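## Task

A freestanding wooden chest with seven shallow drawers sits on the table, and its third drawer counted from the top contains three small round tea tins. Pull that drawer open and put one tin so it rests entirely on the table, upright or on its side. At the finish the two other tins must still be in that drawer, all seven drawers closed, the chest in its original spot, nothing moving, and nothing staying in place only because the robot holds it. Release and pull the hands away at the end.

## Robot and tools

Robot: two arms, left_arm and right_arm, facing each other across the table; left_arm's base is on the +y side. The names are not image sides. Each arm carries an identical right-handed five-finger hand, so every hand number and axis means the same on both.

Frames: the world frame has its origin on the table top halfway between the arm bases, z up, table surface at z = 0. Each arm has a hand point 0.05 m in front of the palm, where index pad and thumb tip meet in a pinch. Its own axes: +z along the straightened fingers (which extend 0.06 to 0.07 m past it), +y out of the palm, +x across the palm toward the little finger. A rigid bracket on the little-finger side of the wrist reaches 0.11 m across and 0.03 m past the point along +y and can collide.

The row: every motion command is one row of 28 numbers, each in [-1, 1], always for both arms: left_arm/dx, dy, dz, rx, ry, rz, then left_gripper/little, ring, middle, index, thumb_bend, thumb_turn, force_limit, speed, then the same 14 for right_arm and right_gripper. dx..rz are an offset, not a pose: a displacement of the hand point from its measured pose at the start of the action (for a call's first action, the last pose a result reported), expressed in the hand point's own axes. 1.0 equals 0.6 m or 180 degrees; rx, ry, rz form a single rotation vector. All rows of an action are measured from that same start pose, not chained. The six finger numbers are absolute targets: +1 open/straight, -1 closed; thumb_turn +1 is beside the palm, -1 in front of it facing the fingers. A pinch is about index -0.22, thumb_bend -0.75, thumb_turn -0.57. force_limit maps -1..+1 to roughly 0..10 N at the fingertip (15 N for both thumb motors) and only stops closing. speed maps -1..+1 to nearly still..full (full travel 0.6 s). There is no 'unchanged' value: to keep a hand as it is, resend its last eight numbers (before any, its hand_measured six, then hand_force_limit and hand_speed). A motor only starts when its target changes by 0.01 or more.

execute_actions(actions): a list of actions; each action is a table of up to 15 rows, one row per 1/30 s step, the last row repeated to fill 15 steps (0.5 s). An empty list just returns state and images. Each step the commanded pose is clipped to within 100 mm and 16 degrees of the measured one, so a big offset may need several actions.

move(target, speed, stop_force, blocking): target is one 28-number row whose offsets count from the pose in the latest result that showed one. Each hand point travels a straight line; both paths finish together, taking 0.5 to 10 s. speed is in m/s, 0.002 to 0.5 (default 0.25), rotation capped at twice that in rad/s. stop_force (N, 9 to 40, shared by both arms, not allowed in the first 0.2 s) ends an arm's path when its wrist sensor feels that much extra resistance; the arm backs up two steps and holds. Use it only slowly, not while rotating the hand, and omit it when moving away from a contact. blocking=false returns after 0.5 s while motion continues (not allowed with stop_force); check with wait(0), and do not send other motion until it ends. The result adds a 'move:' line: done, off_target, moving, held, fault or contact, plus limits=paced (pose clipped) or limits=held (some steps blocked), and each hand point's remaining distance.

wait(seconds): 0 to 10, arms hold last command. stop(): brakes a running move. zoom_image(camera, region): camera cam_left_wrist or cam_right_wrist (672x504 each), region [x0, y0, x1, y1] in pixels, at most 504x504. show_instructions(): shows reference pages. finished_scene(scene): integer scene number; ends the scene irreversibly and reports success.

Results: per arm, hand point position (m) and quaternion wxyz in the world frame, velocities, 'Hand target' (where the controller is driving), 'pose unreachable' if clearance checks altered a command, hand_measured, hand_stopped_by (moving, target, force, stalled, fault), hand_load_n (positive means pushed open; near 0 means the grip is lost), hand_force_limit, hand_speed, and Wrist force/torque in the end effector's axes (offset up to about 4 N, noise, saturation near 50 N). Camera calibration (K, distortion, T_world_to_cam) is provided and may be slightly off.

Gripping: with the thumb turned fully in front, the hand can wrap objects 0.035 to 0.08 m wide; turn the thumb before arriving. Close at speed -0.9 or lower for a gentle grip.

Avoid: pushing past firm contact (stiff arms fault easily); joint torque over limits (wrist joints 25.2 N m, others 135 N m) or 150 N external force, which freezes the arm for 10 s; arms striking or pressing each other; knocking anything off the table; shoving the chest or slamming drawers; dropping tins; long heavy holds (motors warn at 70 °C, brake at 85 °C). Loose objects may get brief outside nudges.

Each tool is called after "Request:" as name(argument=value, ...), one argument or row to a line, values as JSON.

Reference images:

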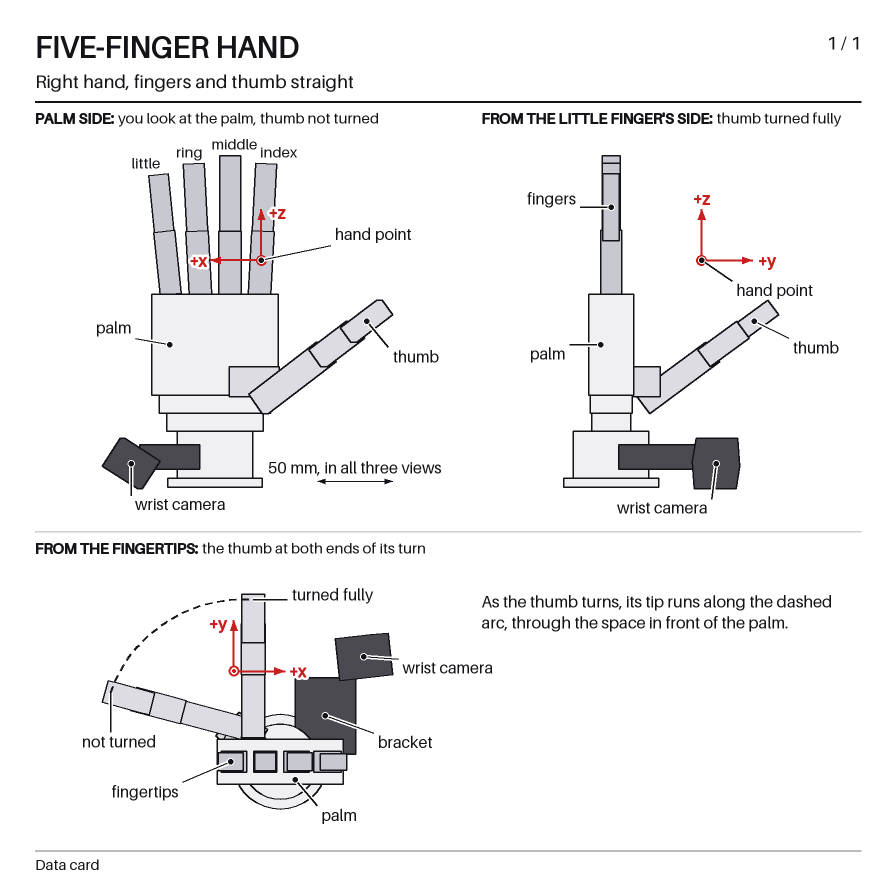

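## Session

Request:
execute_actions(
  actions=[],
)

Scene clock: 0.00 s.
left_arm: end_effector_position=(+0.2994, +0.4413, +0.4738) hand_measured=(+1.000, +1.000, +1.000, +1.000, +1.000, +1.000) hand_load_n=(+0.0, +0.0, +0.0, +0.0, +0.0, +0.0) hand_stopped_by=(target, target, target, target, target, target) hand_force_limit=0.00 hand_speed=-0.80 end_effector_quat_wxyz=(+0.002, +0.366, +0.931, -0.006) end_effector_velocity=(+0.000, -0.000, -0.000) end_effector_angular_velocity=(+0.001, -0.001, -0.000) | right_arm: end_effector_position=(+0.2173, -0.3156, +0.4762) hand_measured=(+1.000, +1.000, +1.000, +1.000, +1.000, +1.000) hand_load_n=(+0.0, +0.0, +0.0, +0.0, +0.0, +0.0) hand_stopped_by=(target, target, target, target, target, target) hand_force_limit=0.00 hand_speed=-0.80 end_effector_quat_wxyz=(+0.007, -0.267, +0.964, -0.012) end_effector_velocity=(-0.000, -0.000, +0.000) end_effector_angular_velocity=(-0.000, -0.001, +0.001)
Joint positions: left_arm=[ 0.575 -1.719  1.347  1.932  1.578 -1.881] | right_arm=[-1.212 -1.709  1.328  1.937  1.594 -1.886]
Joint velocities: left_arm=[-0.     0.001 -0.    -0.    -0.001  0.   ] | right_arm=[ 0.    -0.    -0.001  0.001  0.001 -0.   ]
Wrist force (N, on the end effector, along its own x y z axes, offset not removed): no reading
Wrist torque (N m, same axes, about the end effector's origin, offset not removed): no reading
Hand target (left_arm): +0.299, +0.441, +0.474; +0.002, +0.366, +0.931, -0.006
Hand target (right_arm): +0.217, -0.316, +0.476; +0.007, -0.267, +0.964, -0.012

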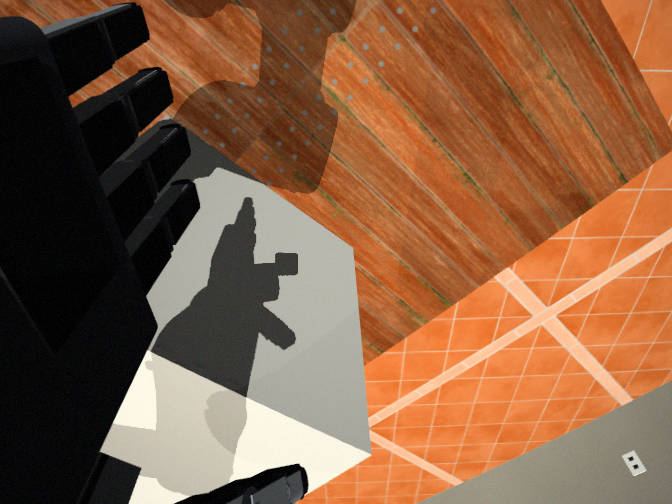

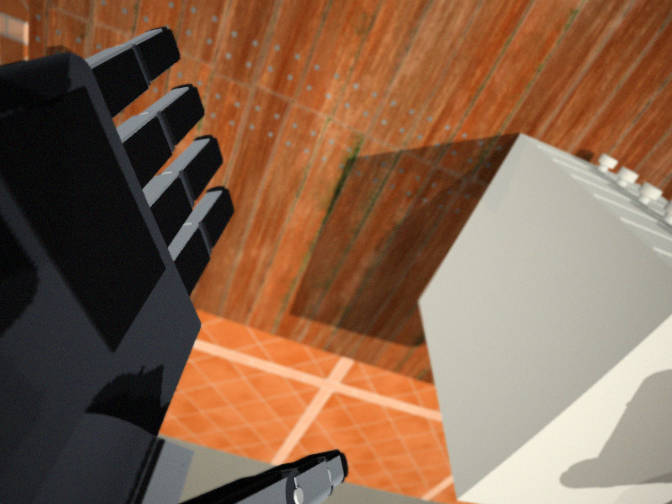

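Request:
move(
  target=[0,0,0,0,0,0,1,1,1,1,1,1,0,-0.8, 0.139,0.795,0.127,0,0,0.672,1,1,1,1,1,1,0,0.5],
)

Request:
move(
  target=[0,0,0,0,0,0,1,1,1,1,1,1,0,-0.8, 0,0,0,-0.36,0,0,1,1,1,1,1,1,0,0.5],
)

Scene clock: 5.93 s.
left_arm: end_effector_position=(+0.2994, +0.4413, +0.4738) hand_measured=(+1.000, +1.000, +1.000, +1.000, +1.000, +1.000) hand_load_n=(+0.0, +0.0, +0.0, +0.0, +0.0, +0.0) hand_stopped_by=(target, target, target, target, target, target) hand_force_limit=0.00 hand_speed=-0.80 end_effector_quat_wxyz=(+0.002, +0.366, +0.931, -0.006) end_effector_velocity=(-0.000, -0.000, -0.000) end_effector_angular_velocity=(-0.001, +0.002, +0.000) | right_arm: end_effector_position=(-0.0985, +0.0467, +0.3870) hand_measured=(+1.000, +1.000, +1.000, +1.000, +1.000, +1.000) hand_load_n=(+0.0, +0.0, +0.0, +0.0, +0.0, +0.0) hand_stopped_by=(target, target, target, target, target, target) hand_force_limit=0.00 hand_speed=0.50 end_effector_quat_wxyz=(-0.149, +0.654, +0.732, +0.116) end_effector_velocity=(+0.000, +0.000, -0.000) end_effector_angular_velocity=(+0.002, +0.019, -0.020)
Joint positions: left_arm=[ 0.575 -1.719  1.347  1.932  1.578 -1.881] | right_arm=[ 0.24  -0.686  0.035  1.842  1.544  1.57 ]
Joint velocities: left_arm=[ 0.     0.    -0.    -0.     0.002 -0.   ] | right_arm=[-0.007 -0.002  0.001 -0.004 -0.013  0.019]
Wrist force (N, on the end effector, along its own x y z axes, offset not removed): left_arm=[-0.7 -0.2 -0.6] | right_arm=[-0.5 -1.0 4.0]
Wrist torque (N m, same axes, about the end effector's origin, offset not removed): left_arm=[-0.19 0.25 -0.02] | right_arm=[-0.34 0.02 0.13]
Hand target (left_arm): +0.299, +0.441, +0.474; +0.002, +0.366, +0.931, -0.006
Hand target (right_arm): -0.099, +0.047, +0.387; -0.150, +0.656, +0.731, +0.116
Off the commanded pose (left_arm): 0.000 m, 0 deg.
Off the commanded pose (right_arm): 0.002 m, 24 deg; orientation clipped at the last step of the last action.
elbow stopped short (right arm): the move would have taken joint 3 (elbow) straighter than the controller allows; a more bent joint 3 avoids this.
move: off_target (right_arm); limits=paced
camera_calibration (this result's frames):
cam_left_wrist: T_world_to_cam=[[0.722723, 0.690997, 0.0139182, -0.535174], [0.571138, -0.608459, 0.55098, -0.163509], [0.389194, -0.390257, -0.834402, 0.580544], [0, 0, 0, 1]] pos_world=[0.254224, 0.496876, 0.581946]
cam_right_wrist: T_world_to_cam=[[0.995342, -0.00886804, -0.0959948, 0.135057], [0.0112416, -0.97829, 0.206936, -0.035421], [-0.0957459, -0.207051, -0.973634, 0.506631], [0, 0, 0, 1]] pos_world=[-0.0855218, 0.0714441, 0.513568]

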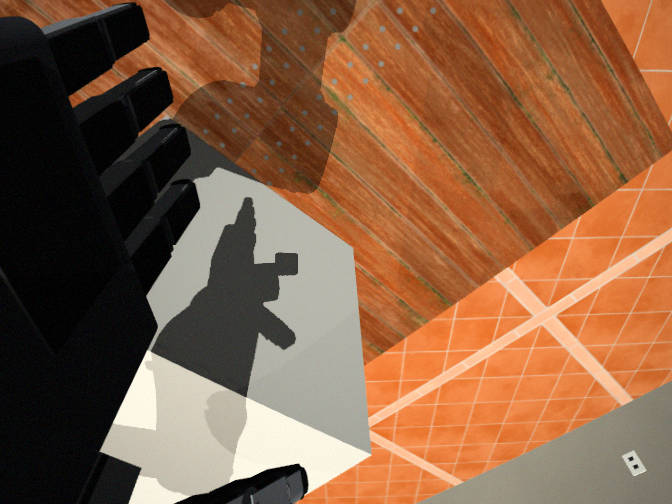

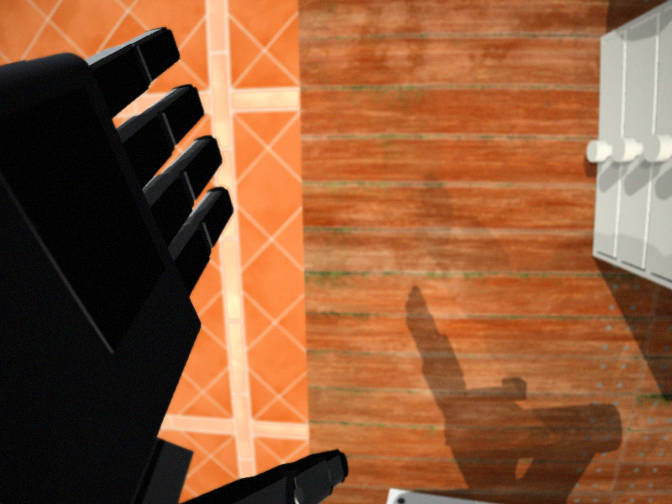

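Scene clock: 8.50 s.
left_arm: end_effector_position=(+0.2994, +0.4413, +0.4738) hand_measured=(+1.000, +1.000, +1.000, +1.000, +1.000, +1.000) hand_load_n=(+0.0, +0.0, +0.0, +0.0, +0.0, +0.0) hand_stopped_by=(target, target, target, target, target, target) hand_force_limit=0.00 hand_speed=-0.80 end_effector_quat_wxyz=(+0.002, +0.366, +0.931, -0.006) end_effector_velocity=(+0.001, -0.000, -0.000) end_effector_angular_velocity=(+0.002, -0.001, +0.000) | right_arm: end_effector_position=(-0.0993, +0.0461, +0.3871) hand_measured=(+1.000, +1.000, +1.000, +1.000, +1.000, +1.000) hand_load_n=(+0.0, +0.0, +0.0, +0.0, +0.0, +0.0) hand_stopped_by=(target, target, target, target, target, target) hand_force_limit=0.00 hand_speed=0.50 end_effector_quat_wxyz=(-0.066, +0.661, +0.709, +0.235) end_effector_velocity=(-0.000, +0.000, +0.000) end_effector_angular_velocity=(+0.000, +0.001, +0.001)
Joint positions: left_arm=[ 0.575 -1.719  1.347  1.932  1.578 -1.881] | right_arm=[ 0.368 -0.645  0.035  1.794  1.886  1.673]
Joint velocities: left_arm=[ 0.     0.002 -0.    -0.    -0.002 -0.   ] | right_arm=[ 0.     0.    -0.001  0.    -0.001 -0.001]
Wrist force (N, on the end effector, along its own x y z axes, offset not removed): left_arm=[-0.7 0.5 0.5] | right_arm=[0.2 -2.2 2.5]
Wrist torque (N m, same axes, about the end effector's origin, offset not removed): left_arm=[-0.19 0.19 0.17] | right_arm=[-0.58 -0.07 0.10]
Hand target (left_arm): +0.299, +0.441, +0.474; +0.002, +0.366, +0.931, -0.006
Hand target (right_arm): -0.099, +0.046, +0.387; -0.066, +0.661, +0.709, +0.235
Off the commanded pose (left_arm): 0.000 m, 0 deg.
Off the commanded pose (right_arm): 0.001 m, 48 deg; orientation clipped at the last step of the last action.
elbow stopped short (right arm): the move would have taken joint 3 (elbow) straighter than the controller allows; a more bent joint 3 avoids this.
move: held (right_arm); limits=paced,held; held on 52 of 77 steps (right_arm), including the last (right_arm)
pose unreachable (right arm): on one or more control steps of this call, first in action 0 (counted from 0), this arm could not follow its commanded pose, so it was not sent that pose on those steps. On the call's last step it was still not sent that pose. It may still have moved: this result reports where it is.
cause: the commanded pose would bring two parts of the arm too close to each other (joints 4 (wrist 1) to 6 (wrist 3) lie between them).
camera_calibration (this result's frames):
cam_left_wrist: T_world_to_cam=[[0.722723, 0.690997, 0.0139183, -0.535174], [0.571138, -0.608459, 0.55098, -0.163509], [0.389194, -0.390257, -0.834402, 0.580544], [0, 0, 0, 1]] pos_world=[0.254224, 0.496876, 0.581946]
cam_right_wrist: T_world_to_cam=[[0.979905, -0.106209, 0.168834, 0.0362938], [-0.12787, -0.984126, 0.123065, -0.0170988], [0.153083, -0.142181, -0.977932, 0.529855], [0, 0, 0, 1]] pos_world=[-0.118863, 0.0623624, 0.514139]

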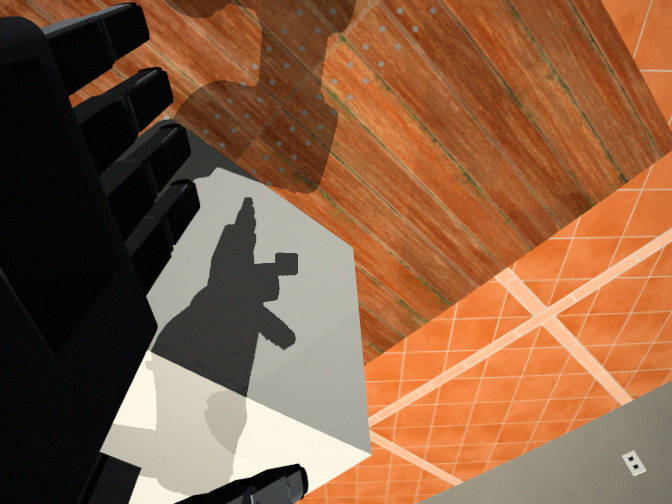

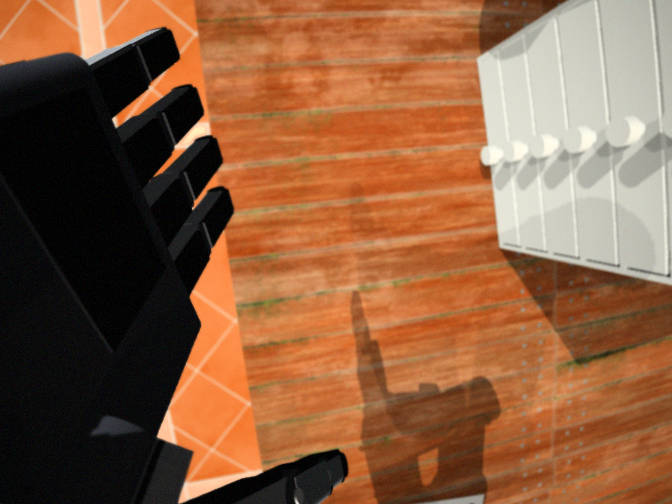

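Request:
move(
  target=[0.203,-0.393,0,0,0,0.244,1,1,1,0.4,0.2,-0.57,0,0.5, -0.53,-0.01,-0.245,0.13,0,0,1,1,1,1,1,1,0,0.5],
)

Request:
move(
  target=[-0.42,0,0.2,-0.167,0,0,1,1,1,0.4,0.2,-0.57,0,0.5, 0,0,0,0,0,0,1,1,1,1,1,1,0,0.5],
)

Scene clock: 16.73 s.
left_arm: end_effector_position=(+0.0496, +0.3514, +0.4751) hand_measured=(+1.000, +1.000, +1.000, +0.400, +0.200, -0.570) hand_load_n=(+0.0, +0.0, +0.0, +0.0, +0.0, +0.0) hand_stopped_by=(target, target, target, target, target, target) hand_force_limit=0.00 hand_speed=0.50 end_effector_quat_wxyz=(+0.003, +0.687, +0.726, -0.006) end_effector_velocity=(+0.000, +0.000, -0.000) end_effector_angular_velocity=(+0.000, -0.000, +0.000) | right_arm: end_effector_position=(-0.1045, -0.2640, +0.3922) hand_measured=(+1.000, +1.000, +1.000, +1.000, +1.000, +1.000) hand_load_n=(+0.0, +0.0, +0.0, +0.0, +0.0, +0.0) hand_stopped_by=(target, target, target, target, target, target) hand_force_limit=0.00 hand_speed=0.50 end_effector_quat_wxyz=(-0.091, +0.672, +0.733, +0.056) end_effector_velocity=(+0.004, -0.036, -0.005) end_effector_angular_velocity=(+0.140, +0.065, +0.051)
Joint positions: left_arm=[-1.186 -1.992  1.527  2.026  1.56  -2.876] | right_arm=[ 0.362 -1.535  1.331  1.561  1.56   1.714]
Joint velocities: left_arm=[-0.    -0.001  0.001 -0.     0.    -0.   ] | right_arm=[-0.015 -0.189  0.173 -0.134 -0.045 -0.057]
Wrist force (N, on the end effector, along its own x y z axes, offset not removed): left_arm=[-1.5 -2.7 -0.3] | right_arm=[0.8 -2.6 2.3]
Wrist torque (N m, same axes, about the end effector's origin, offset not removed): left_arm=[-0.59 0.29 -0.03] | right_arm=[-0.57 -0.23 0.15]
Hand target (left_arm): +0.050, +0.351, +0.475; +0.003, +0.687, +0.726, -0.006
Hand target (right_arm): -0.104, -0.270, +0.391; -0.104, +0.668, +0.734, +0.060
Off the commanded pose (left_arm): 0.000 m, 0 deg.
Off the commanded pose (right_arm): 0.041 m, 14 deg.
move: moving (right_arm; no rest 5 s after the path's end); limits=paced
camera_calibration (this result's frames):
cam_left_wrist: T_world_to_cam=[[0.99982, -0.00346307, 0.0186467, -0.0645409], [-0.0132164, -0.832371, 0.554062, 0.0299868], [0.0136022, -0.554209, -0.832267, 0.719034], [0, 0, 0, 1]] pos_world=[0.0551452, 0.423231, 0.583017]
cam_right_wrist: T_world_to_cam=[[0.994884, -0.0454578, -0.090223, 0.126802], [-0.00896357, -0.929247, 0.36935, -0.393226], [-0.100629, -0.366651, -0.9249, 0.385016], [0, 0, 0, 1]] pos_world=[-0.0909337, -0.218473, 0.51278]

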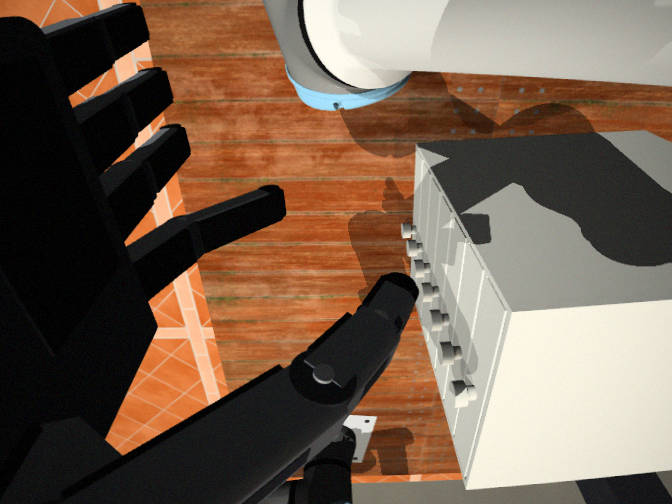

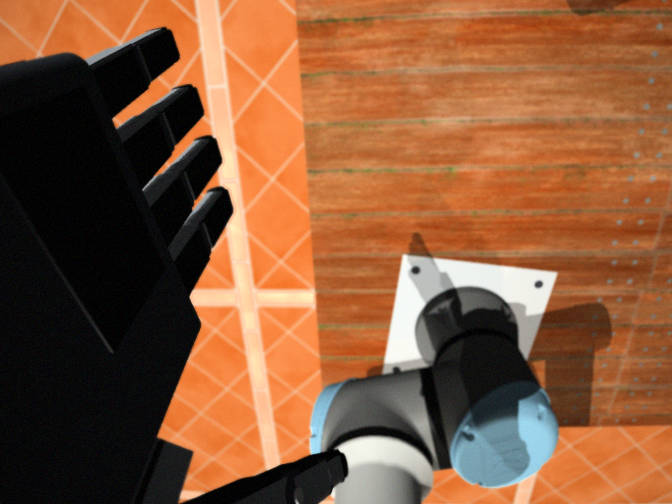

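Scene clock: 18.60 s.
left_arm: end_effector_position=(+0.0630, +0.0988, +0.3584) hand_measured=(+1.000, +1.000, +1.000, +0.400, +0.200, -0.570) hand_load_n=(+0.0, +0.0, +0.0, +0.0, +0.0, +0.0) hand_stopped_by=(target, target, target, target, target, target) hand_force_limit=0.00 hand_speed=0.50 end_effector_quat_wxyz=(+0.182, +0.663, +0.703, +0.182) end_effector_velocity=(+0.000, -0.003, -0.000) end_effector_angular_velocity=(-0.001, -0.003, +0.000) | right_arm: end_effector_position=(-0.1045, -0.2640, +0.3922) hand_measured=(+1.000, +1.000, +1.000, +1.000, +1.000, +1.000) hand_load_n=(+0.0, +0.0, +0.0, +0.0, +0.0, +0.0) hand_stopped_by=(target, target, target, target, target, target) hand_force_limit=0.00 hand_speed=0.50 end_effector_quat_wxyz=(-0.091, +0.672, +0.733, +0.056) end_effector_velocity=(-0.000, +0.000, +0.000) end_effector_angular_velocity=(+0.001, +0.001, +0.000)
Joint positions: left_arm=[-0.569 -1.291  1.441  1.759  1.168 -2.332] | right_arm=[ 0.362 -1.535  1.331  1.561  1.56   1.714]
Joint velocities: left_arm=[ 0.003  0.006 -0.006  0.    -0.004  0.002] | right_arm=[ 0.     0.    -0.002 -0.    -0.001  0.   ]
Wrist force (N, on the end effector, along its own x y z axes, offset not removed): left_arm=[1.6 -0.9 -1.3] | right_arm=[-0.6 -2.8 2.3]
Wrist torque (N m, same axes, about the end effector's origin, offset not removed): left_arm=[-0.36 -0.09 0.17] | right_arm=[-0.59 0.06 0.10]
Hand target (left_arm): +0.063, +0.099, +0.358; +0.182, +0.663, +0.703, +0.182
Hand target (right_arm): -0.105, -0.264, +0.392; -0.091, +0.672, +0.733, +0.056
Off the commanded pose (left_arm): 0.001 m, 0 deg.
Off the commanded pose (right_arm): 0.000 m, 0 deg.
move: done
camera_calibration (this result's frames):
cam_left_wrist: T_world_to_cam=[[0.855935, -0.00458427, 0.517064, -0.246046], [-0.277856, -0.847403, 0.452442, -0.0609129], [0.436087, -0.53093, -0.726596, 0.414999], [0, 0, 0, 1]] pos_world=[0.0126981, 0.16759, 0.456318]
cam_right_wrist: T_world_to_cam=[[0.994884, -0.0454576, -0.090223, 0.126802], [-0.00896335, -0.929247, 0.36935, -0.393226], [-0.100629, -0.366651, -0.9249, 0.385017], [0, 0, 0, 1]] pos_world=[-0.0909337, -0.218473, 0.51278]

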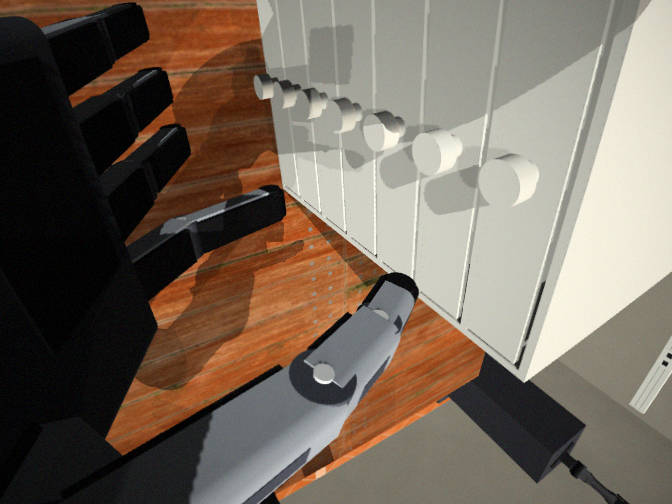

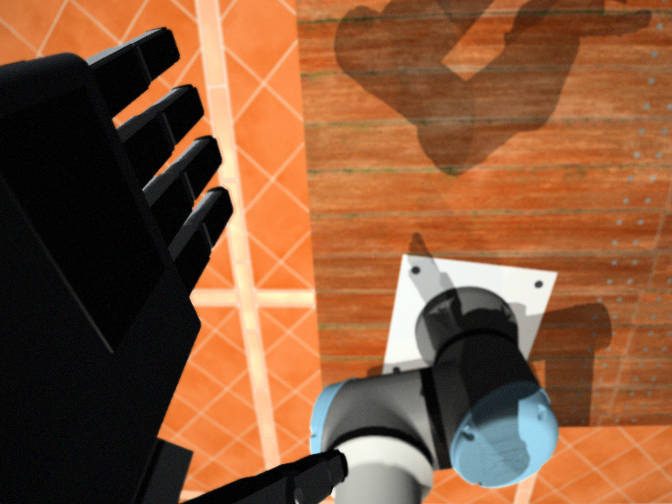

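Request:
move(
  target=[-0.012,-0.016,0.218,0,0,0,1,1,1,0.3,-0.75,-0.57,0,0.5, 0,0,0,0,0,0,1,1,1,1,1,1,0,0.5],
  speed=0.15,
)

Scene clock: 20.53 s.
left_arm: end_effector_position=(+0.1199, +0.0933, +0.2406) hand_measured=(+1.000, +1.000, +1.000, +0.300, -0.750, -0.570) hand_load_n=(+0.0, +0.0, +0.0, +0.0, +0.0, +0.0) hand_stopped_by=(target, target, target, target, target, target) hand_force_limit=0.00 hand_speed=0.50 end_effector_quat_wxyz=(+0.182, +0.663, +0.703, +0.182) end_effector_velocity=(+0.001, -0.000, -0.002) end_effector_angular_velocity=(-0.001, +0.004, +0.001) | right_arm: end_effector_position=(-0.1045, -0.2640, +0.3922) hand_measured=(+1.000, +1.000, +1.000, +1.000, +1.000, +1.000) hand_load_n=(+0.0, +0.0, +0.0, +0.0, +0.0, +0.0) hand_stopped_by=(target, target, target, target, target, target) hand_force_limit=0.00 hand_speed=0.50 end_effector_quat_wxyz=(-0.091, +0.672, +0.733, +0.056) end_effector_velocity=(-0.001, -0.000, -0.000) end_effector_angular_velocity=(-0.000, +0.003, +0.001)
Joint positions: left_arm=[-0.444 -1.232  1.664  1.424  1.129 -2.201] | right_arm=[ 0.362 -1.535  1.331  1.561  1.56   1.714]
Joint velocities: left_arm=[ 0.003  0.     0.002 -0.006  0.002  0.003] | right_arm=[ 0.     0.    -0.    -0.    -0.003 -0.   ]
Wrist force (N, on the end effector, along its own x y z axes, offset not removed): left_arm=[-0.8 -0.3 -0.3] | right_arm=[-0.9 -2.3 3.3]
Wrist torque (N m, same axes, about the end effector's origin, offset not removed): left_arm=[-0.17 0.27 0.06] | right_arm=[-0.55 0.03 0.09]
Hand target (left_arm): +0.120, +0.093, +0.240; +0.182, +0.663, +0.703, +0.182
Hand target (right_arm): -0.105, -0.264, +0.392; -0.091, +0.672, +0.733, +0.056
Off the commanded pose (left_arm): 0.000 m, 0 deg.
Off the commanded pose (right_arm): 0.000 m, 0 deg.
move: done
camera_calibration (this result's frames):
cam_left_wrist: T_world_to_cam=[[0.855736, -0.00446154, 0.517393, -0.233982], [-0.277943, -0.847401, 0.452393, 0.00357396], [0.436421, -0.530935, -0.726392, 0.301537], [0, 0, 0, 1]] pos_world=[0.0696229, 0.162081, 0.338477]
cam_right_wrist: T_world_to_cam=[[0.994884, -0.0454576, -0.0902228, 0.126802], [-0.00896344, -0.929247, 0.36935, -0.393226], [-0.100629, -0.366651, -0.9249, 0.385017], [0, 0, 0, 1]] pos_world=[-0.0909337, -0.218473, 0.51278]

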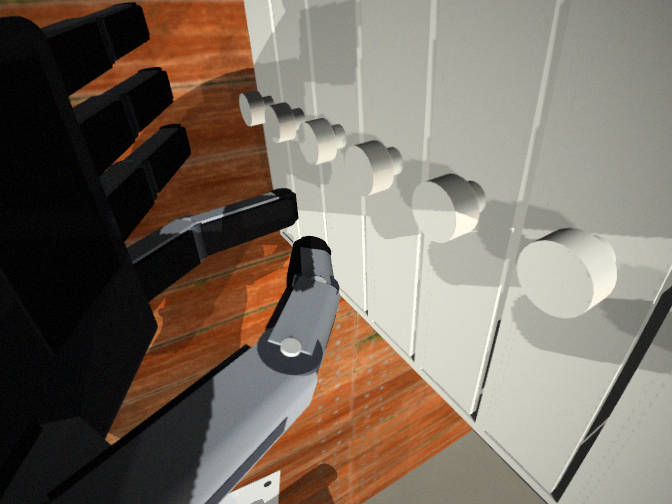

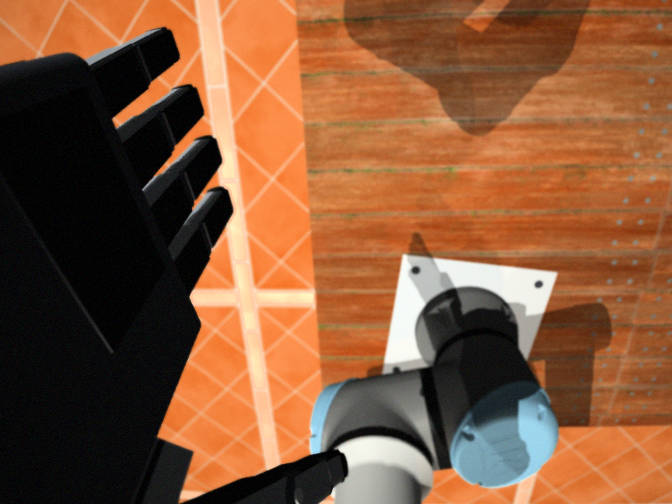

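Request:
move(
  target=[0,0.058,0.05,0,0,0,1,1,1,0.7,-0.5,-0.57,0,0.5, 0,0,0,0,0,0,1,1,1,1,1,1,0,0.5],
  speed=0.05,
)

Scene clock: 22.13 s.
left_arm: end_effector_position=(+0.1647, +0.0957, +0.2320) hand_measured=(+1.000, +1.000, +1.000, +0.700, -0.500, -0.570) hand_load_n=(+0.0, +0.0, +0.0, +0.0, +0.0, +0.0) hand_stopped_by=(target, target, target, target, target, target) hand_force_limit=0.00 hand_speed=0.50 end_effector_quat_wxyz=(+0.182, +0.663, +0.703, +0.182) end_effector_velocity=(+0.003, +0.000, -0.000) end_effector_angular_velocity=(-0.000, -0.000, -0.001) | right_arm: end_effector_position=(-0.1045, -0.2640, +0.3922) hand_measured=(+1.000, +1.000, +1.000, +1.000, +1.000, +1.000) hand_load_n=(+0.0, +0.0, +0.0, +0.0, +0.0, +0.0) hand_stopped_by=(target, target, target, target, target, target) hand_force_limit=0.00 hand_speed=0.50 end_effector_quat_wxyz=(-0.091, +0.672, +0.733, +0.056) end_effector_velocity=(+0.000, -0.001, +0.000) end_effector_angular_velocity=(-0.002, -0.001, +0.000)
Joint positions: left_arm=[-0.346 -1.244  1.692  1.362  1.103 -2.096] | right_arm=[ 0.362 -1.535  1.331  1.561  1.56   1.714]
Joint velocities: left_arm=[ 0.006 -0.001  0.001 -0.003 -0.002  0.007] | right_arm=[ 0.    -0.     0.     0.002  0.    -0.   ]
Wrist force (N, on the end effector, along its own x y z axes, offset not removed): left_arm=[0.4 0.0 -0.4] | right_arm=[-0.3 -1.8 1.1]
Wrist torque (N m, same axes, about the end effector's origin, offset not removed): left_arm=[-0.23 -0.04 0.06] | right_arm=[-0.38 -0.03 0.14]
Hand target (left_arm): +0.165, +0.096, +0.232; +0.182, +0.663, +0.703, +0.182
Hand target (right_arm): -0.105, -0.264, +0.392; -0.091, +0.672, +0.733, +0.056
Off the commanded pose (left_arm): 0.000 m, 0 deg.
Off the commanded pose (right_arm): 0.000 m, 0 deg.
move: done
camera_calibration (this result's frames):
cam_left_wrist: T_world_to_cam=[[0.855567, -0.00437441, 0.517673, -0.267882], [-0.27803, -0.847398, 0.452345, 0.0219262], [0.436697, -0.53094, -0.726222, 0.27692], [0, 0, 0, 1]] pos_world=[0.114357, 0.164436, 0.329863]
cam_right_wrist: T_world_to_cam=[[0.994884, -0.0454577, -0.0902228, 0.126802], [-0.0089635, -0.929247, 0.36935, -0.393226], [-0.100629, -0.366651, -0.9249, 0.385017], [0, 0, 0, 1]] pos_world=[-0.0909337, -0.218473, 0.51278]

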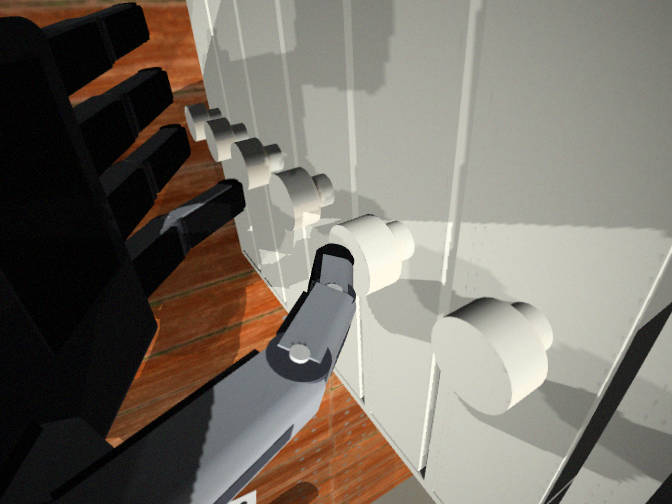

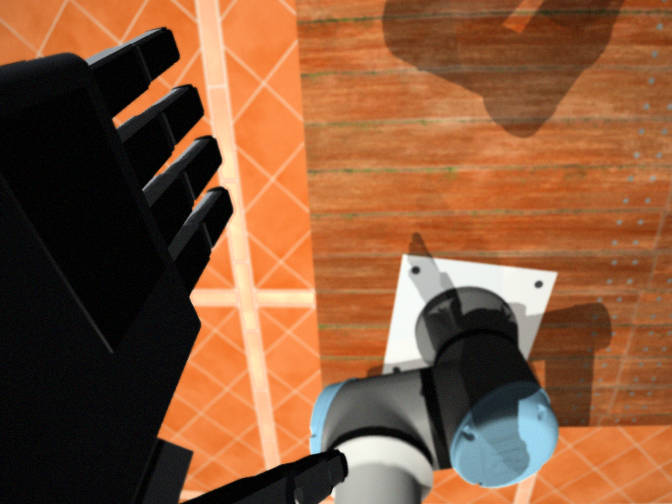

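Request:
move(
  target=[-0.004,0.017,-0.03,0,0,0,1,1,1,0.4,-0.5,-0.57,0,0.5, 0,0,0,0,0,0,1,1,1,1,1,1,0,0.5],
  speed=0.05,
)

Request:
move(
  target=[0,0.029,0.017,0,0,0,1,1,1,0.4,-0.5,-0.57,0,0.5, 0,0,0,0,0,0,1,1,1,1,1,1,0,0.5],
  speed=0.02,
)

Scene clock: 23.13 s.
left_arm: end_effector_position=(+0.1648, +0.0935, +0.2525) hand_measured=(+1.000, +1.000, +1.000, +0.406, -0.500, -0.570) hand_load_n=(+0.0, +0.0, +0.0, +0.0, +0.0, +0.0) hand_stopped_by=(target, target, target, force, target, target) hand_force_limit=0.00 hand_speed=0.50 end_effector_quat_wxyz=(+0.182, +0.663, +0.703, +0.182) end_effector_velocity=(-0.000, -0.000, +0.002) end_effector_angular_velocity=(+0.000, +0.001, +0.000) | right_arm: end_effector_position=(-0.1045, -0.2640, +0.3922) hand_measured=(+1.000, +1.000, +1.000, +1.000, +1.000, +1.000) hand_load_n=(+0.0, +0.0, +0.0, +0.0, +0.0, +0.0) hand_stopped_by=(target, target, target, target, target, target) hand_force_limit=0.00 hand_speed=0.50 end_effector_quat_wxyz=(-0.091, +0.672, +0.733, +0.056) end_effector_velocity=(-0.000, -0.000, -0.000) end_effector_angular_velocity=(-0.001, +0.000, +0.000)
Joint positions: left_arm=[-0.343 -1.259  1.656  1.412  1.103 -2.093] | right_arm=[ 0.362 -1.535  1.331  1.561  1.56   1.714]
Joint velocities: left_arm=[ 0.    -0.001 -0.006  0.007  0.001  0.   ] | right_arm=[-0.     0.     0.     0.001 -0.001 -0.   ]
Wrist force (N, on the end effector, along its own x y z axes, offset not removed): left_arm=[-0.1 -2.3 0.4] | right_arm=[-0.7 -0.8 0.7]
Wrist torque (N m, same axes, about the end effector's origin, offset not removed): left_arm=[-0.50 0.07 0.00] | right_arm=[-0.24 0.13 0.15]
Hand target (left_arm): +0.165, +0.094, +0.253; +0.182, +0.663, +0.703, +0.182
Hand target (right_arm): -0.105, -0.264, +0.392; -0.091, +0.672, +0.733, +0.056
Off the commanded pose (left_arm): 0.000 m, 0 deg.
Off the commanded pose (right_arm): 0.000 m, 0 deg.
move: done
camera_calibration (this result's frames):
cam_left_wrist: T_world_to_cam=[[0.855469, -0.00436294, 0.517836, -0.278545], [-0.278156, -0.84734, 0.452376, 0.0109169], [0.436809, -0.531033, -0.726087, 0.290558], [0, 0, 0, 1]] pos_world=[0.114405, 0.162331, 0.350272]
cam_right_wrist: T_world_to_cam=[[0.994884, -0.0454577, -0.0902229, 0.126802], [-0.00896354, -0.929247, 0.36935, -0.393226], [-0.100629, -0.366651, -0.9249, 0.385017], [0, 0, 0, 1]] pos_world=[-0.0909337, -0.218473, 0.51278]

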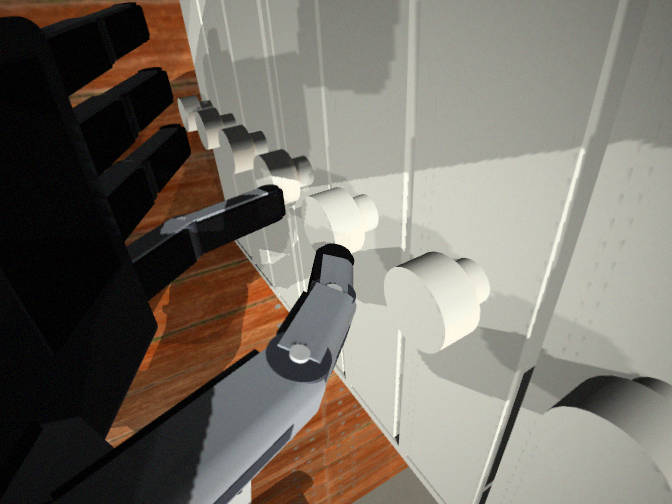

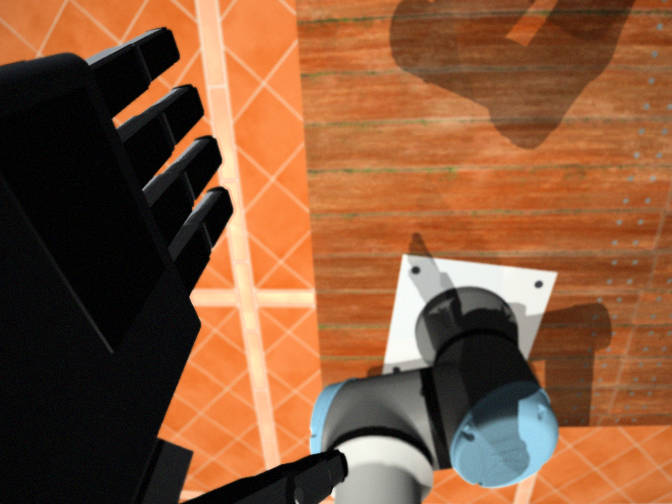

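Scene clock: 24.47 s.
left_arm: end_effector_position=(+0.1846, +0.0946, +0.2524) hand_measured=(+1.000, +1.000, +1.000, +0.406, -0.508, -0.570) hand_load_n=(+0.0, +0.0, +0.0, -9.0, -12.5, -0.5) hand_stopped_by=(target, target, target, force, target, target) hand_force_limit=0.00 hand_speed=0.50 end_effector_quat_wxyz=(+0.182, +0.663, +0.703, +0.182) end_effector_velocity=(+0.003, +0.000, +0.001) end_effector_angular_velocity=(-0.001, -0.001, +0.000) | right_arm: end_effector_position=(-0.1045, -0.2640, +0.3922) hand_measured=(+1.000, +1.000, +1.000, +1.000, +1.000, +1.000) hand_load_n=(+0.0, +0.0, +0.0, +0.0, +0.0, +0.0) hand_stopped_by=(target, target, target, target, target, target) hand_force_limit=0.00 hand_speed=0.50 end_effector_quat_wxyz=(-0.091, +0.672, +0.733, +0.056) end_effector_velocity=(-0.000, -0.000, -0.000) end_effector_angular_velocity=(-0.002, +0.000, -0.000)
Joint positions: left_arm=[-0.298 -1.265  1.658  1.393  1.092 -2.044] | right_arm=[ 0.362 -1.535  1.331  1.561  1.56   1.714]
Joint velocities: left_arm=[ 0.007 -0.001  0.    -0.002 -0.003  0.006] | right_arm=[-0.     0.     0.001  0.001 -0.001  0.   ]
Wrist force (N, on the end effector, along its own x y z axes, offset not removed): left_arm=[4.3 -44.4 -49.7] | right_arm=[-0.2 -2.7 2.8]
Wrist torque (N m, same axes, about the end effector's origin, offset not removed): left_arm=[-1.80 0.01 -0.01] | right_arm=[-0.60 -0.09 0.06]
Hand target (left_arm): +0.185, +0.095, +0.252; +0.182, +0.663, +0.703, +0.182
Hand target (right_arm): -0.105, -0.264, +0.392; -0.091, +0.672, +0.733, +0.056
Off the commanded pose (left_arm): 0.000 m, 0 deg.
Off the commanded pose (right_arm): 0.000 m, 0 deg.
move: done
camera_calibration (this result's frames):
cam_left_wrist: T_world_to_cam=[[0.855386, -0.00436795, 0.517973, -0.295466], [-0.278273, -0.847289, 0.452399, 0.0173981], [0.436897, -0.531113, -0.725975, 0.28235], [0, 0, 0, 1]] pos_world=[0.134221, 0.163411, 0.350152]
cam_right_wrist: T_world_to_cam=[[0.994884, -0.0454577, -0.0902227, 0.126802], [-0.00896354, -0.929247, 0.36935, -0.393226], [-0.100629, -0.366651, -0.9249, 0.385017], [0, 0, 0, 1]] pos_world=[-0.0909337, -0.218473, 0.51278]

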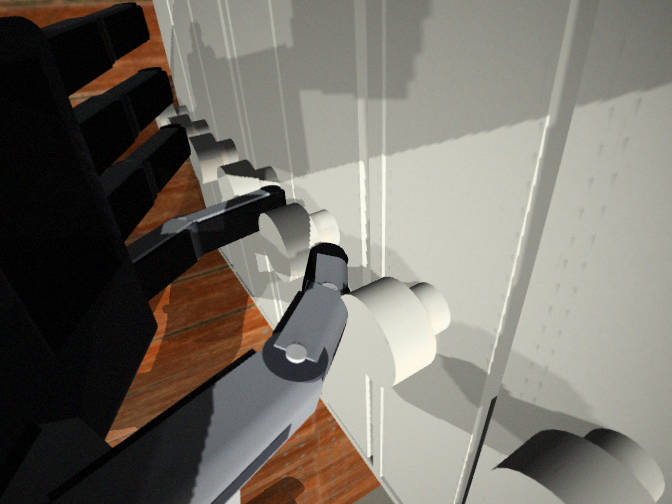

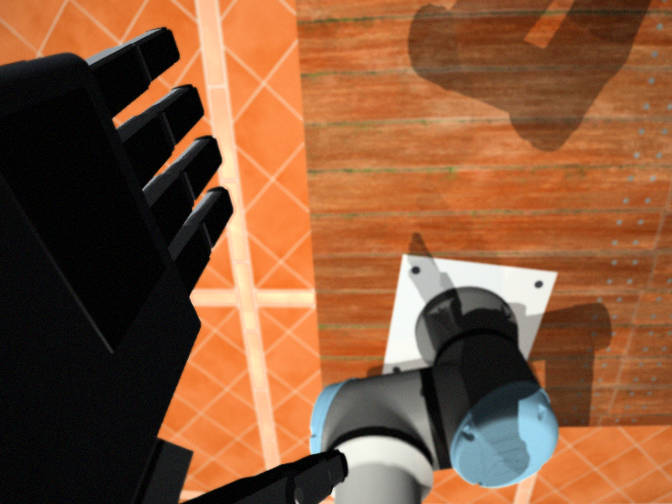

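Request:
move(
  target=[0,-0.015,-0.009,0,0,0,1,1,1,0.4,-0.5,-0.57,0,0.5, 0,0,0,0,0,0,1,1,1,1,1,1,0,0.5],
  speed=0.03,
)

Scene clock: 25.47 s.
left_arm: end_effector_position=(+0.1744, +0.0941, +0.2525) hand_measured=(+1.000, +1.000, +1.000, +0.406, -0.500, -0.570) hand_load_n=(+0.0, +0.0, +0.0, -1.0, +0.0, +0.0) hand_stopped_by=(target, target, target, force, target, target) hand_force_limit=0.00 hand_speed=0.50 end_effector_quat_wxyz=(+0.182, +0.663, +0.703, +0.182) end_effector_velocity=(-0.003, -0.000, -0.000) end_effector_angular_velocity=(+0.001, -0.001, -0.000) | right_arm: end_effector_position=(-0.1045, -0.2640, +0.3922) hand_measured=(+1.000, +1.000, +1.000, +1.000, +1.000, +1.000) hand_load_n=(+0.0, +0.0, +0.0, +0.0, +0.0, +0.0) hand_stopped_by=(target, target, target, target, target, target) hand_force_limit=0.00 hand_speed=0.50 end_effector_quat_wxyz=(-0.091, +0.672, +0.733, +0.056) end_effector_velocity=(-0.000, -0.000, -0.000) end_effector_angular_velocity=(-0.000, +0.002, -0.000)
Joint positions: left_arm=[-0.321 -1.262  1.657  1.403  1.098 -2.069] | right_arm=[ 0.362 -1.535  1.331  1.561  1.56   1.714]
Joint velocities: left_arm=[-0.006  0.003 -0.     0.002  0.001 -0.007] | right_arm=[-0.     0.     0.    -0.    -0.002  0.001]
Wrist force (N, on the end effector, along its own x y z axes, offset not removed): left_arm=[-1.0 -0.2 -0.3] | right_arm=[0.8 -2.4 2.8]
Wrist torque (N m, same axes, about the end effector's origin, offset not removed): left_arm=[-0.39 0.20 0.01] | right_arm=[-0.46 -0.20 0.15]
Hand target (left_arm): +0.174, +0.094, +0.253; +0.182, +0.663, +0.703, +0.182
Hand target (right_arm): -0.105, -0.264, +0.392; -0.091, +0.672, +0.733, +0.056
Off the commanded pose (left_arm): 0.000 m, 0 deg.
Off the commanded pose (right_arm): 0.000 m, 0 deg.
move: done
camera_calibration (this result's frames):
cam_left_wrist: T_world_to_cam=[[0.855429, -0.00438072, 0.517902, -0.286856], [-0.278244, -0.847291, 0.452414, 0.0140134], [0.436832, -0.531111, -0.726016, 0.286656], [0, 0, 0, 1]] pos_world=[0.124064, 0.162863, 0.350341]
cam_right_wrist: T_world_to_cam=[[0.994884, -0.0454577, -0.0902227, 0.126802], [-0.00896357, -0.929247, 0.36935, -0.393226], [-0.100629, -0.366651, -0.9249, 0.385017], [0, 0, 0, 1]] pos_world=[-0.0909337, -0.218473, 0.51278]

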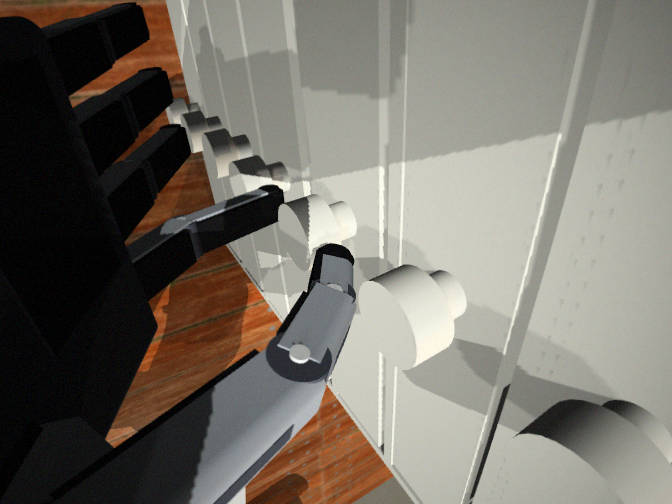

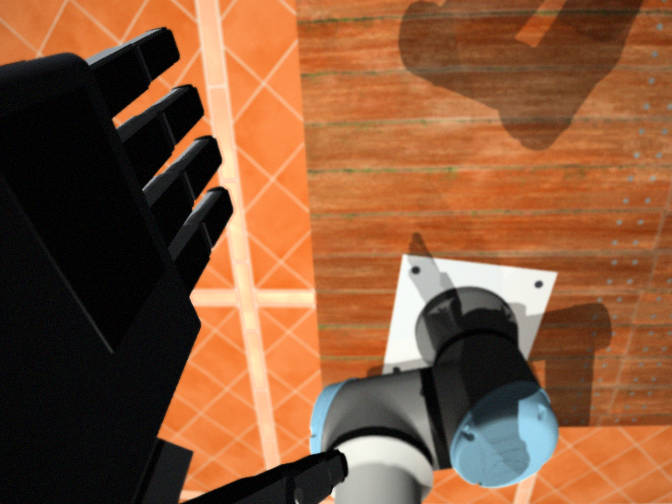

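Request:
move(
  target=[0,-0.12,-0.07,0,0,0,1,1,1,0.4,-0.5,-0.57,0,0.5, 0,0,0,0,0,0,1,1,1,1,1,1,0,0.5],
)

Request:
move(
  target=[0,0,0,0.022,-0.445,-0.23,1,1,1,0.4,-0.5,-0.57,0,0.5, 0,0,0,0,0,0,1,1,1,1,1,1,0,0.5],
)

Scene clock: 26.93 s.
left_arm: end_effector_position=(+0.0915, +0.0896, +0.2530) hand_measured=(+1.000, +1.000, +1.000, +0.406, -0.500, -0.570) hand_load_n=(+0.0, +0.0, +0.0, +0.0, +0.0, +0.0) hand_stopped_by=(target, target, target, force, target, target) hand_force_limit=0.00 hand_speed=0.50 end_effector_quat_wxyz=(+0.182, +0.663, +0.703, +0.182) end_effector_velocity=(-0.003, +0.000, -0.000) end_effector_angular_velocity=(+0.002, +0.001, +0.001) | right_arm: end_effector_position=(-0.1045, -0.2640, +0.3922) hand_measured=(+1.000, +1.000, +1.000, +1.000, +1.000, +1.000) hand_load_n=(+0.0, +0.0, +0.0, +0.0, +0.0, +0.0) hand_stopped_by=(target, target, target, target, target, target) hand_force_limit=0.00 hand_speed=0.50 end_effector_quat_wxyz=(-0.091, +0.672, +0.733, +0.056) end_effector_velocity=(-0.000, -0.000, +0.000) end_effector_angular_velocity=(-0.000, +0.001, +0.000)
Joint positions: left_arm=[-0.499 -1.221  1.62   1.481  1.145 -2.26 ] | right_arm=[ 0.362 -1.535  1.331  1.561  1.56   1.714]
Joint velocities: left_arm=[-0.006  0.003 -0.002  0.004  0.004 -0.007] | right_arm=[ 0.    -0.    -0.001  0.001 -0.001 -0.   ]
Wrist force (N, on the end effector, along its own x y z axes, offset not removed): left_arm=[0.0 -0.2 -0.8] | right_arm=[-0.3 -1.1 2.9]
Wrist torque (N m, same axes, about the end effector's origin, offset not removed): left_arm=[-0.20 0.06 0.15] | right_arm=[-0.37 -0.01 0.08]
Hand target (left_arm): +0.091, +0.090, +0.253; +0.182, +0.663, +0.703, +0.182
Hand target (right_arm): -0.105, -0.264, +0.392; -0.091, +0.672, +0.733, +0.056
Off the commanded pose (left_arm): 0.000 m, 0 deg.
Off the commanded pose (right_arm): 0.000 m, 0 deg.
move: done
camera_calibration (this result's frames):
cam_left_wrist: T_world_to_cam=[[0.855721, -0.0045642, 0.517417, -0.21609], [-0.278118, -0.847293, 0.452487, -0.0131266], [0.436339, -0.531106, -0.726316, 0.320955], [0, 0, 0, 1]] pos_world=[0.0412171, 0.158353, 0.350863]
cam_right_wrist: T_world_to_cam=[[0.994884, -0.0454576, -0.0902226, 0.126802], [-0.00896351, -0.929247, 0.36935, -0.393226], [-0.100629, -0.366651, -0.9249, 0.385017], [0, 0, 0, 1]] pos_world=[-0.0909337, -0.218473, 0.51278]

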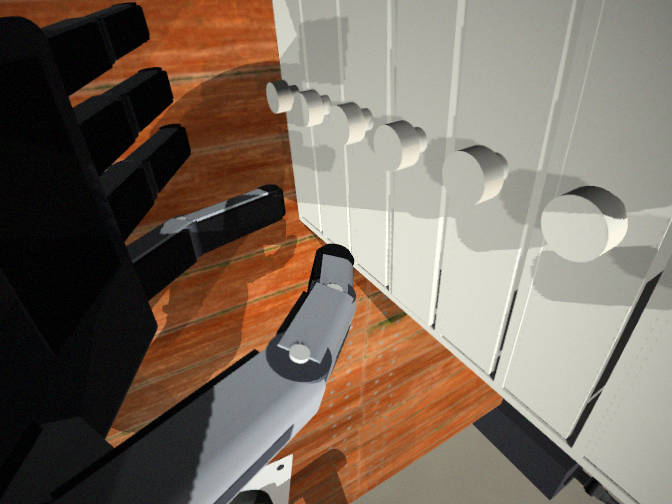

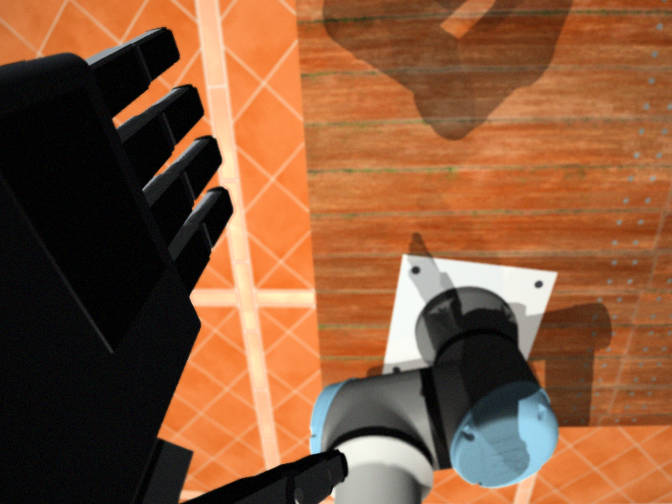

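Scene clock: 31.50 s.
left_arm: end_effector_position=(+0.0917, +0.0899, +0.2530) hand_measured=(+1.000, +1.000, +1.000, +0.406, -0.500, -0.570) hand_load_n=(+0.0, +0.0, +0.0, +0.0, +0.0, +0.0) hand_stopped_by=(target, target, target, force, target, target) hand_force_limit=0.00 hand_speed=0.50 end_effector_quat_wxyz=(+0.606, +0.360, +0.606, -0.369) end_effector_velocity=(+0.000, +0.000, -0.001) end_effector_angular_velocity=(-0.024, -0.017, -0.003) | right_arm: end_effector_position=(-0.1045, -0.2640, +0.3922) hand_measured=(+1.000, +1.000, +1.000, +1.000, +1.000, +1.000) hand_load_n=(+0.0, +0.0, +0.0, +0.0, +0.0, +0.0) hand_stopped_by=(target, target, target, target, target, target) hand_force_limit=0.00 hand_speed=0.50 end_effector_quat_wxyz=(-0.091, +0.672, +0.733, +0.056) end_effector_velocity=(-0.000, +0.000, -0.000) end_effector_angular_velocity=(+0.000, +0.001, +0.000)
Joint positions: left_arm=[-0.831 -1.714  2.448 -0.773  0.188 -1.542] | right_arm=[ 0.362 -1.535  1.331  1.561  1.56   1.714]
Joint velocities: left_arm=[ 0.005 -0.021  0.047 -0.177  0.009  0.152] | right_arm=[ 0.     0.    -0.    -0.    -0.001  0.   ]
Wrist force (N, on the end effector, along its own x y z axes, offset not removed): left_arm=[-1.5 0.0 0.3] | right_arm=[0.1 -1.5 2.7]
Wrist torque (N m, same axes, about the end effector's origin, offset not removed): left_arm=[-0.27 0.31 0.00] | right_arm=[-0.46 -0.11 0.15]
Hand target (left_arm): +0.092, +0.090, +0.253; +0.608, +0.359, +0.604, -0.369
Hand target (right_arm): -0.105, -0.264, +0.392; -0.091, +0.672, +0.733, +0.056
Off the commanded pose (left_arm): 0.000 m, 0 deg.
Off the commanded pose (right_arm): 0.000 m, 0 deg.
move: done
camera_calibration (this result's frames):
cam_left_wrist: T_world_to_cam=[[0.870471, 0.489786, 0.0488806, -0.143479], [-0.305467, 0.459667, 0.833904, -0.224304], [0.385966, -0.740821, 0.549741, 0.0216821], [0, 0, 0, 1]] pos_world=[0.0480078, 0.189442, 0.182142]
cam_right_wrist: T_world_to_cam=[[0.994884, -0.0454575, -0.0902225, 0.126802], [-0.00896341, -0.929247, 0.36935, -0.393226], [-0.100629, -0.366652, -0.9249, 0.385016], [0, 0, 0, 1]] pos_world=[-0.0909338, -0.218473, 0.51278]

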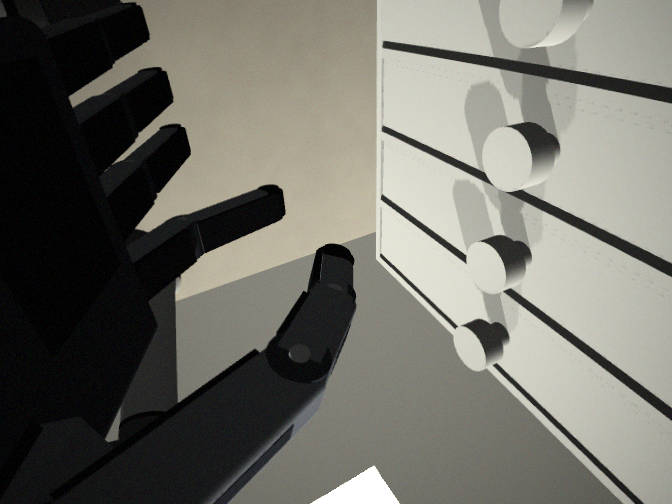

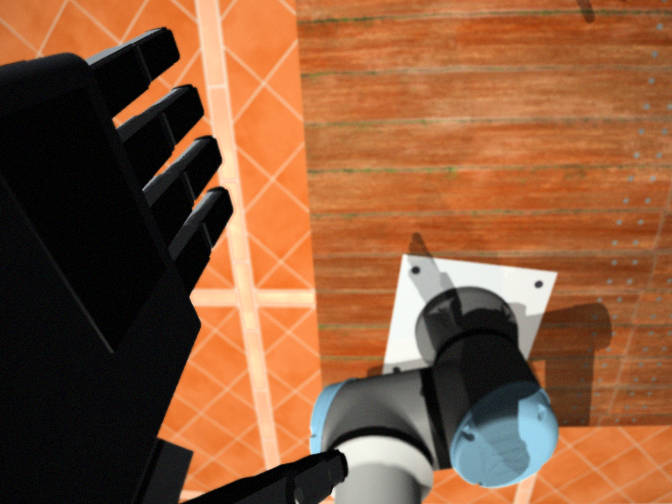

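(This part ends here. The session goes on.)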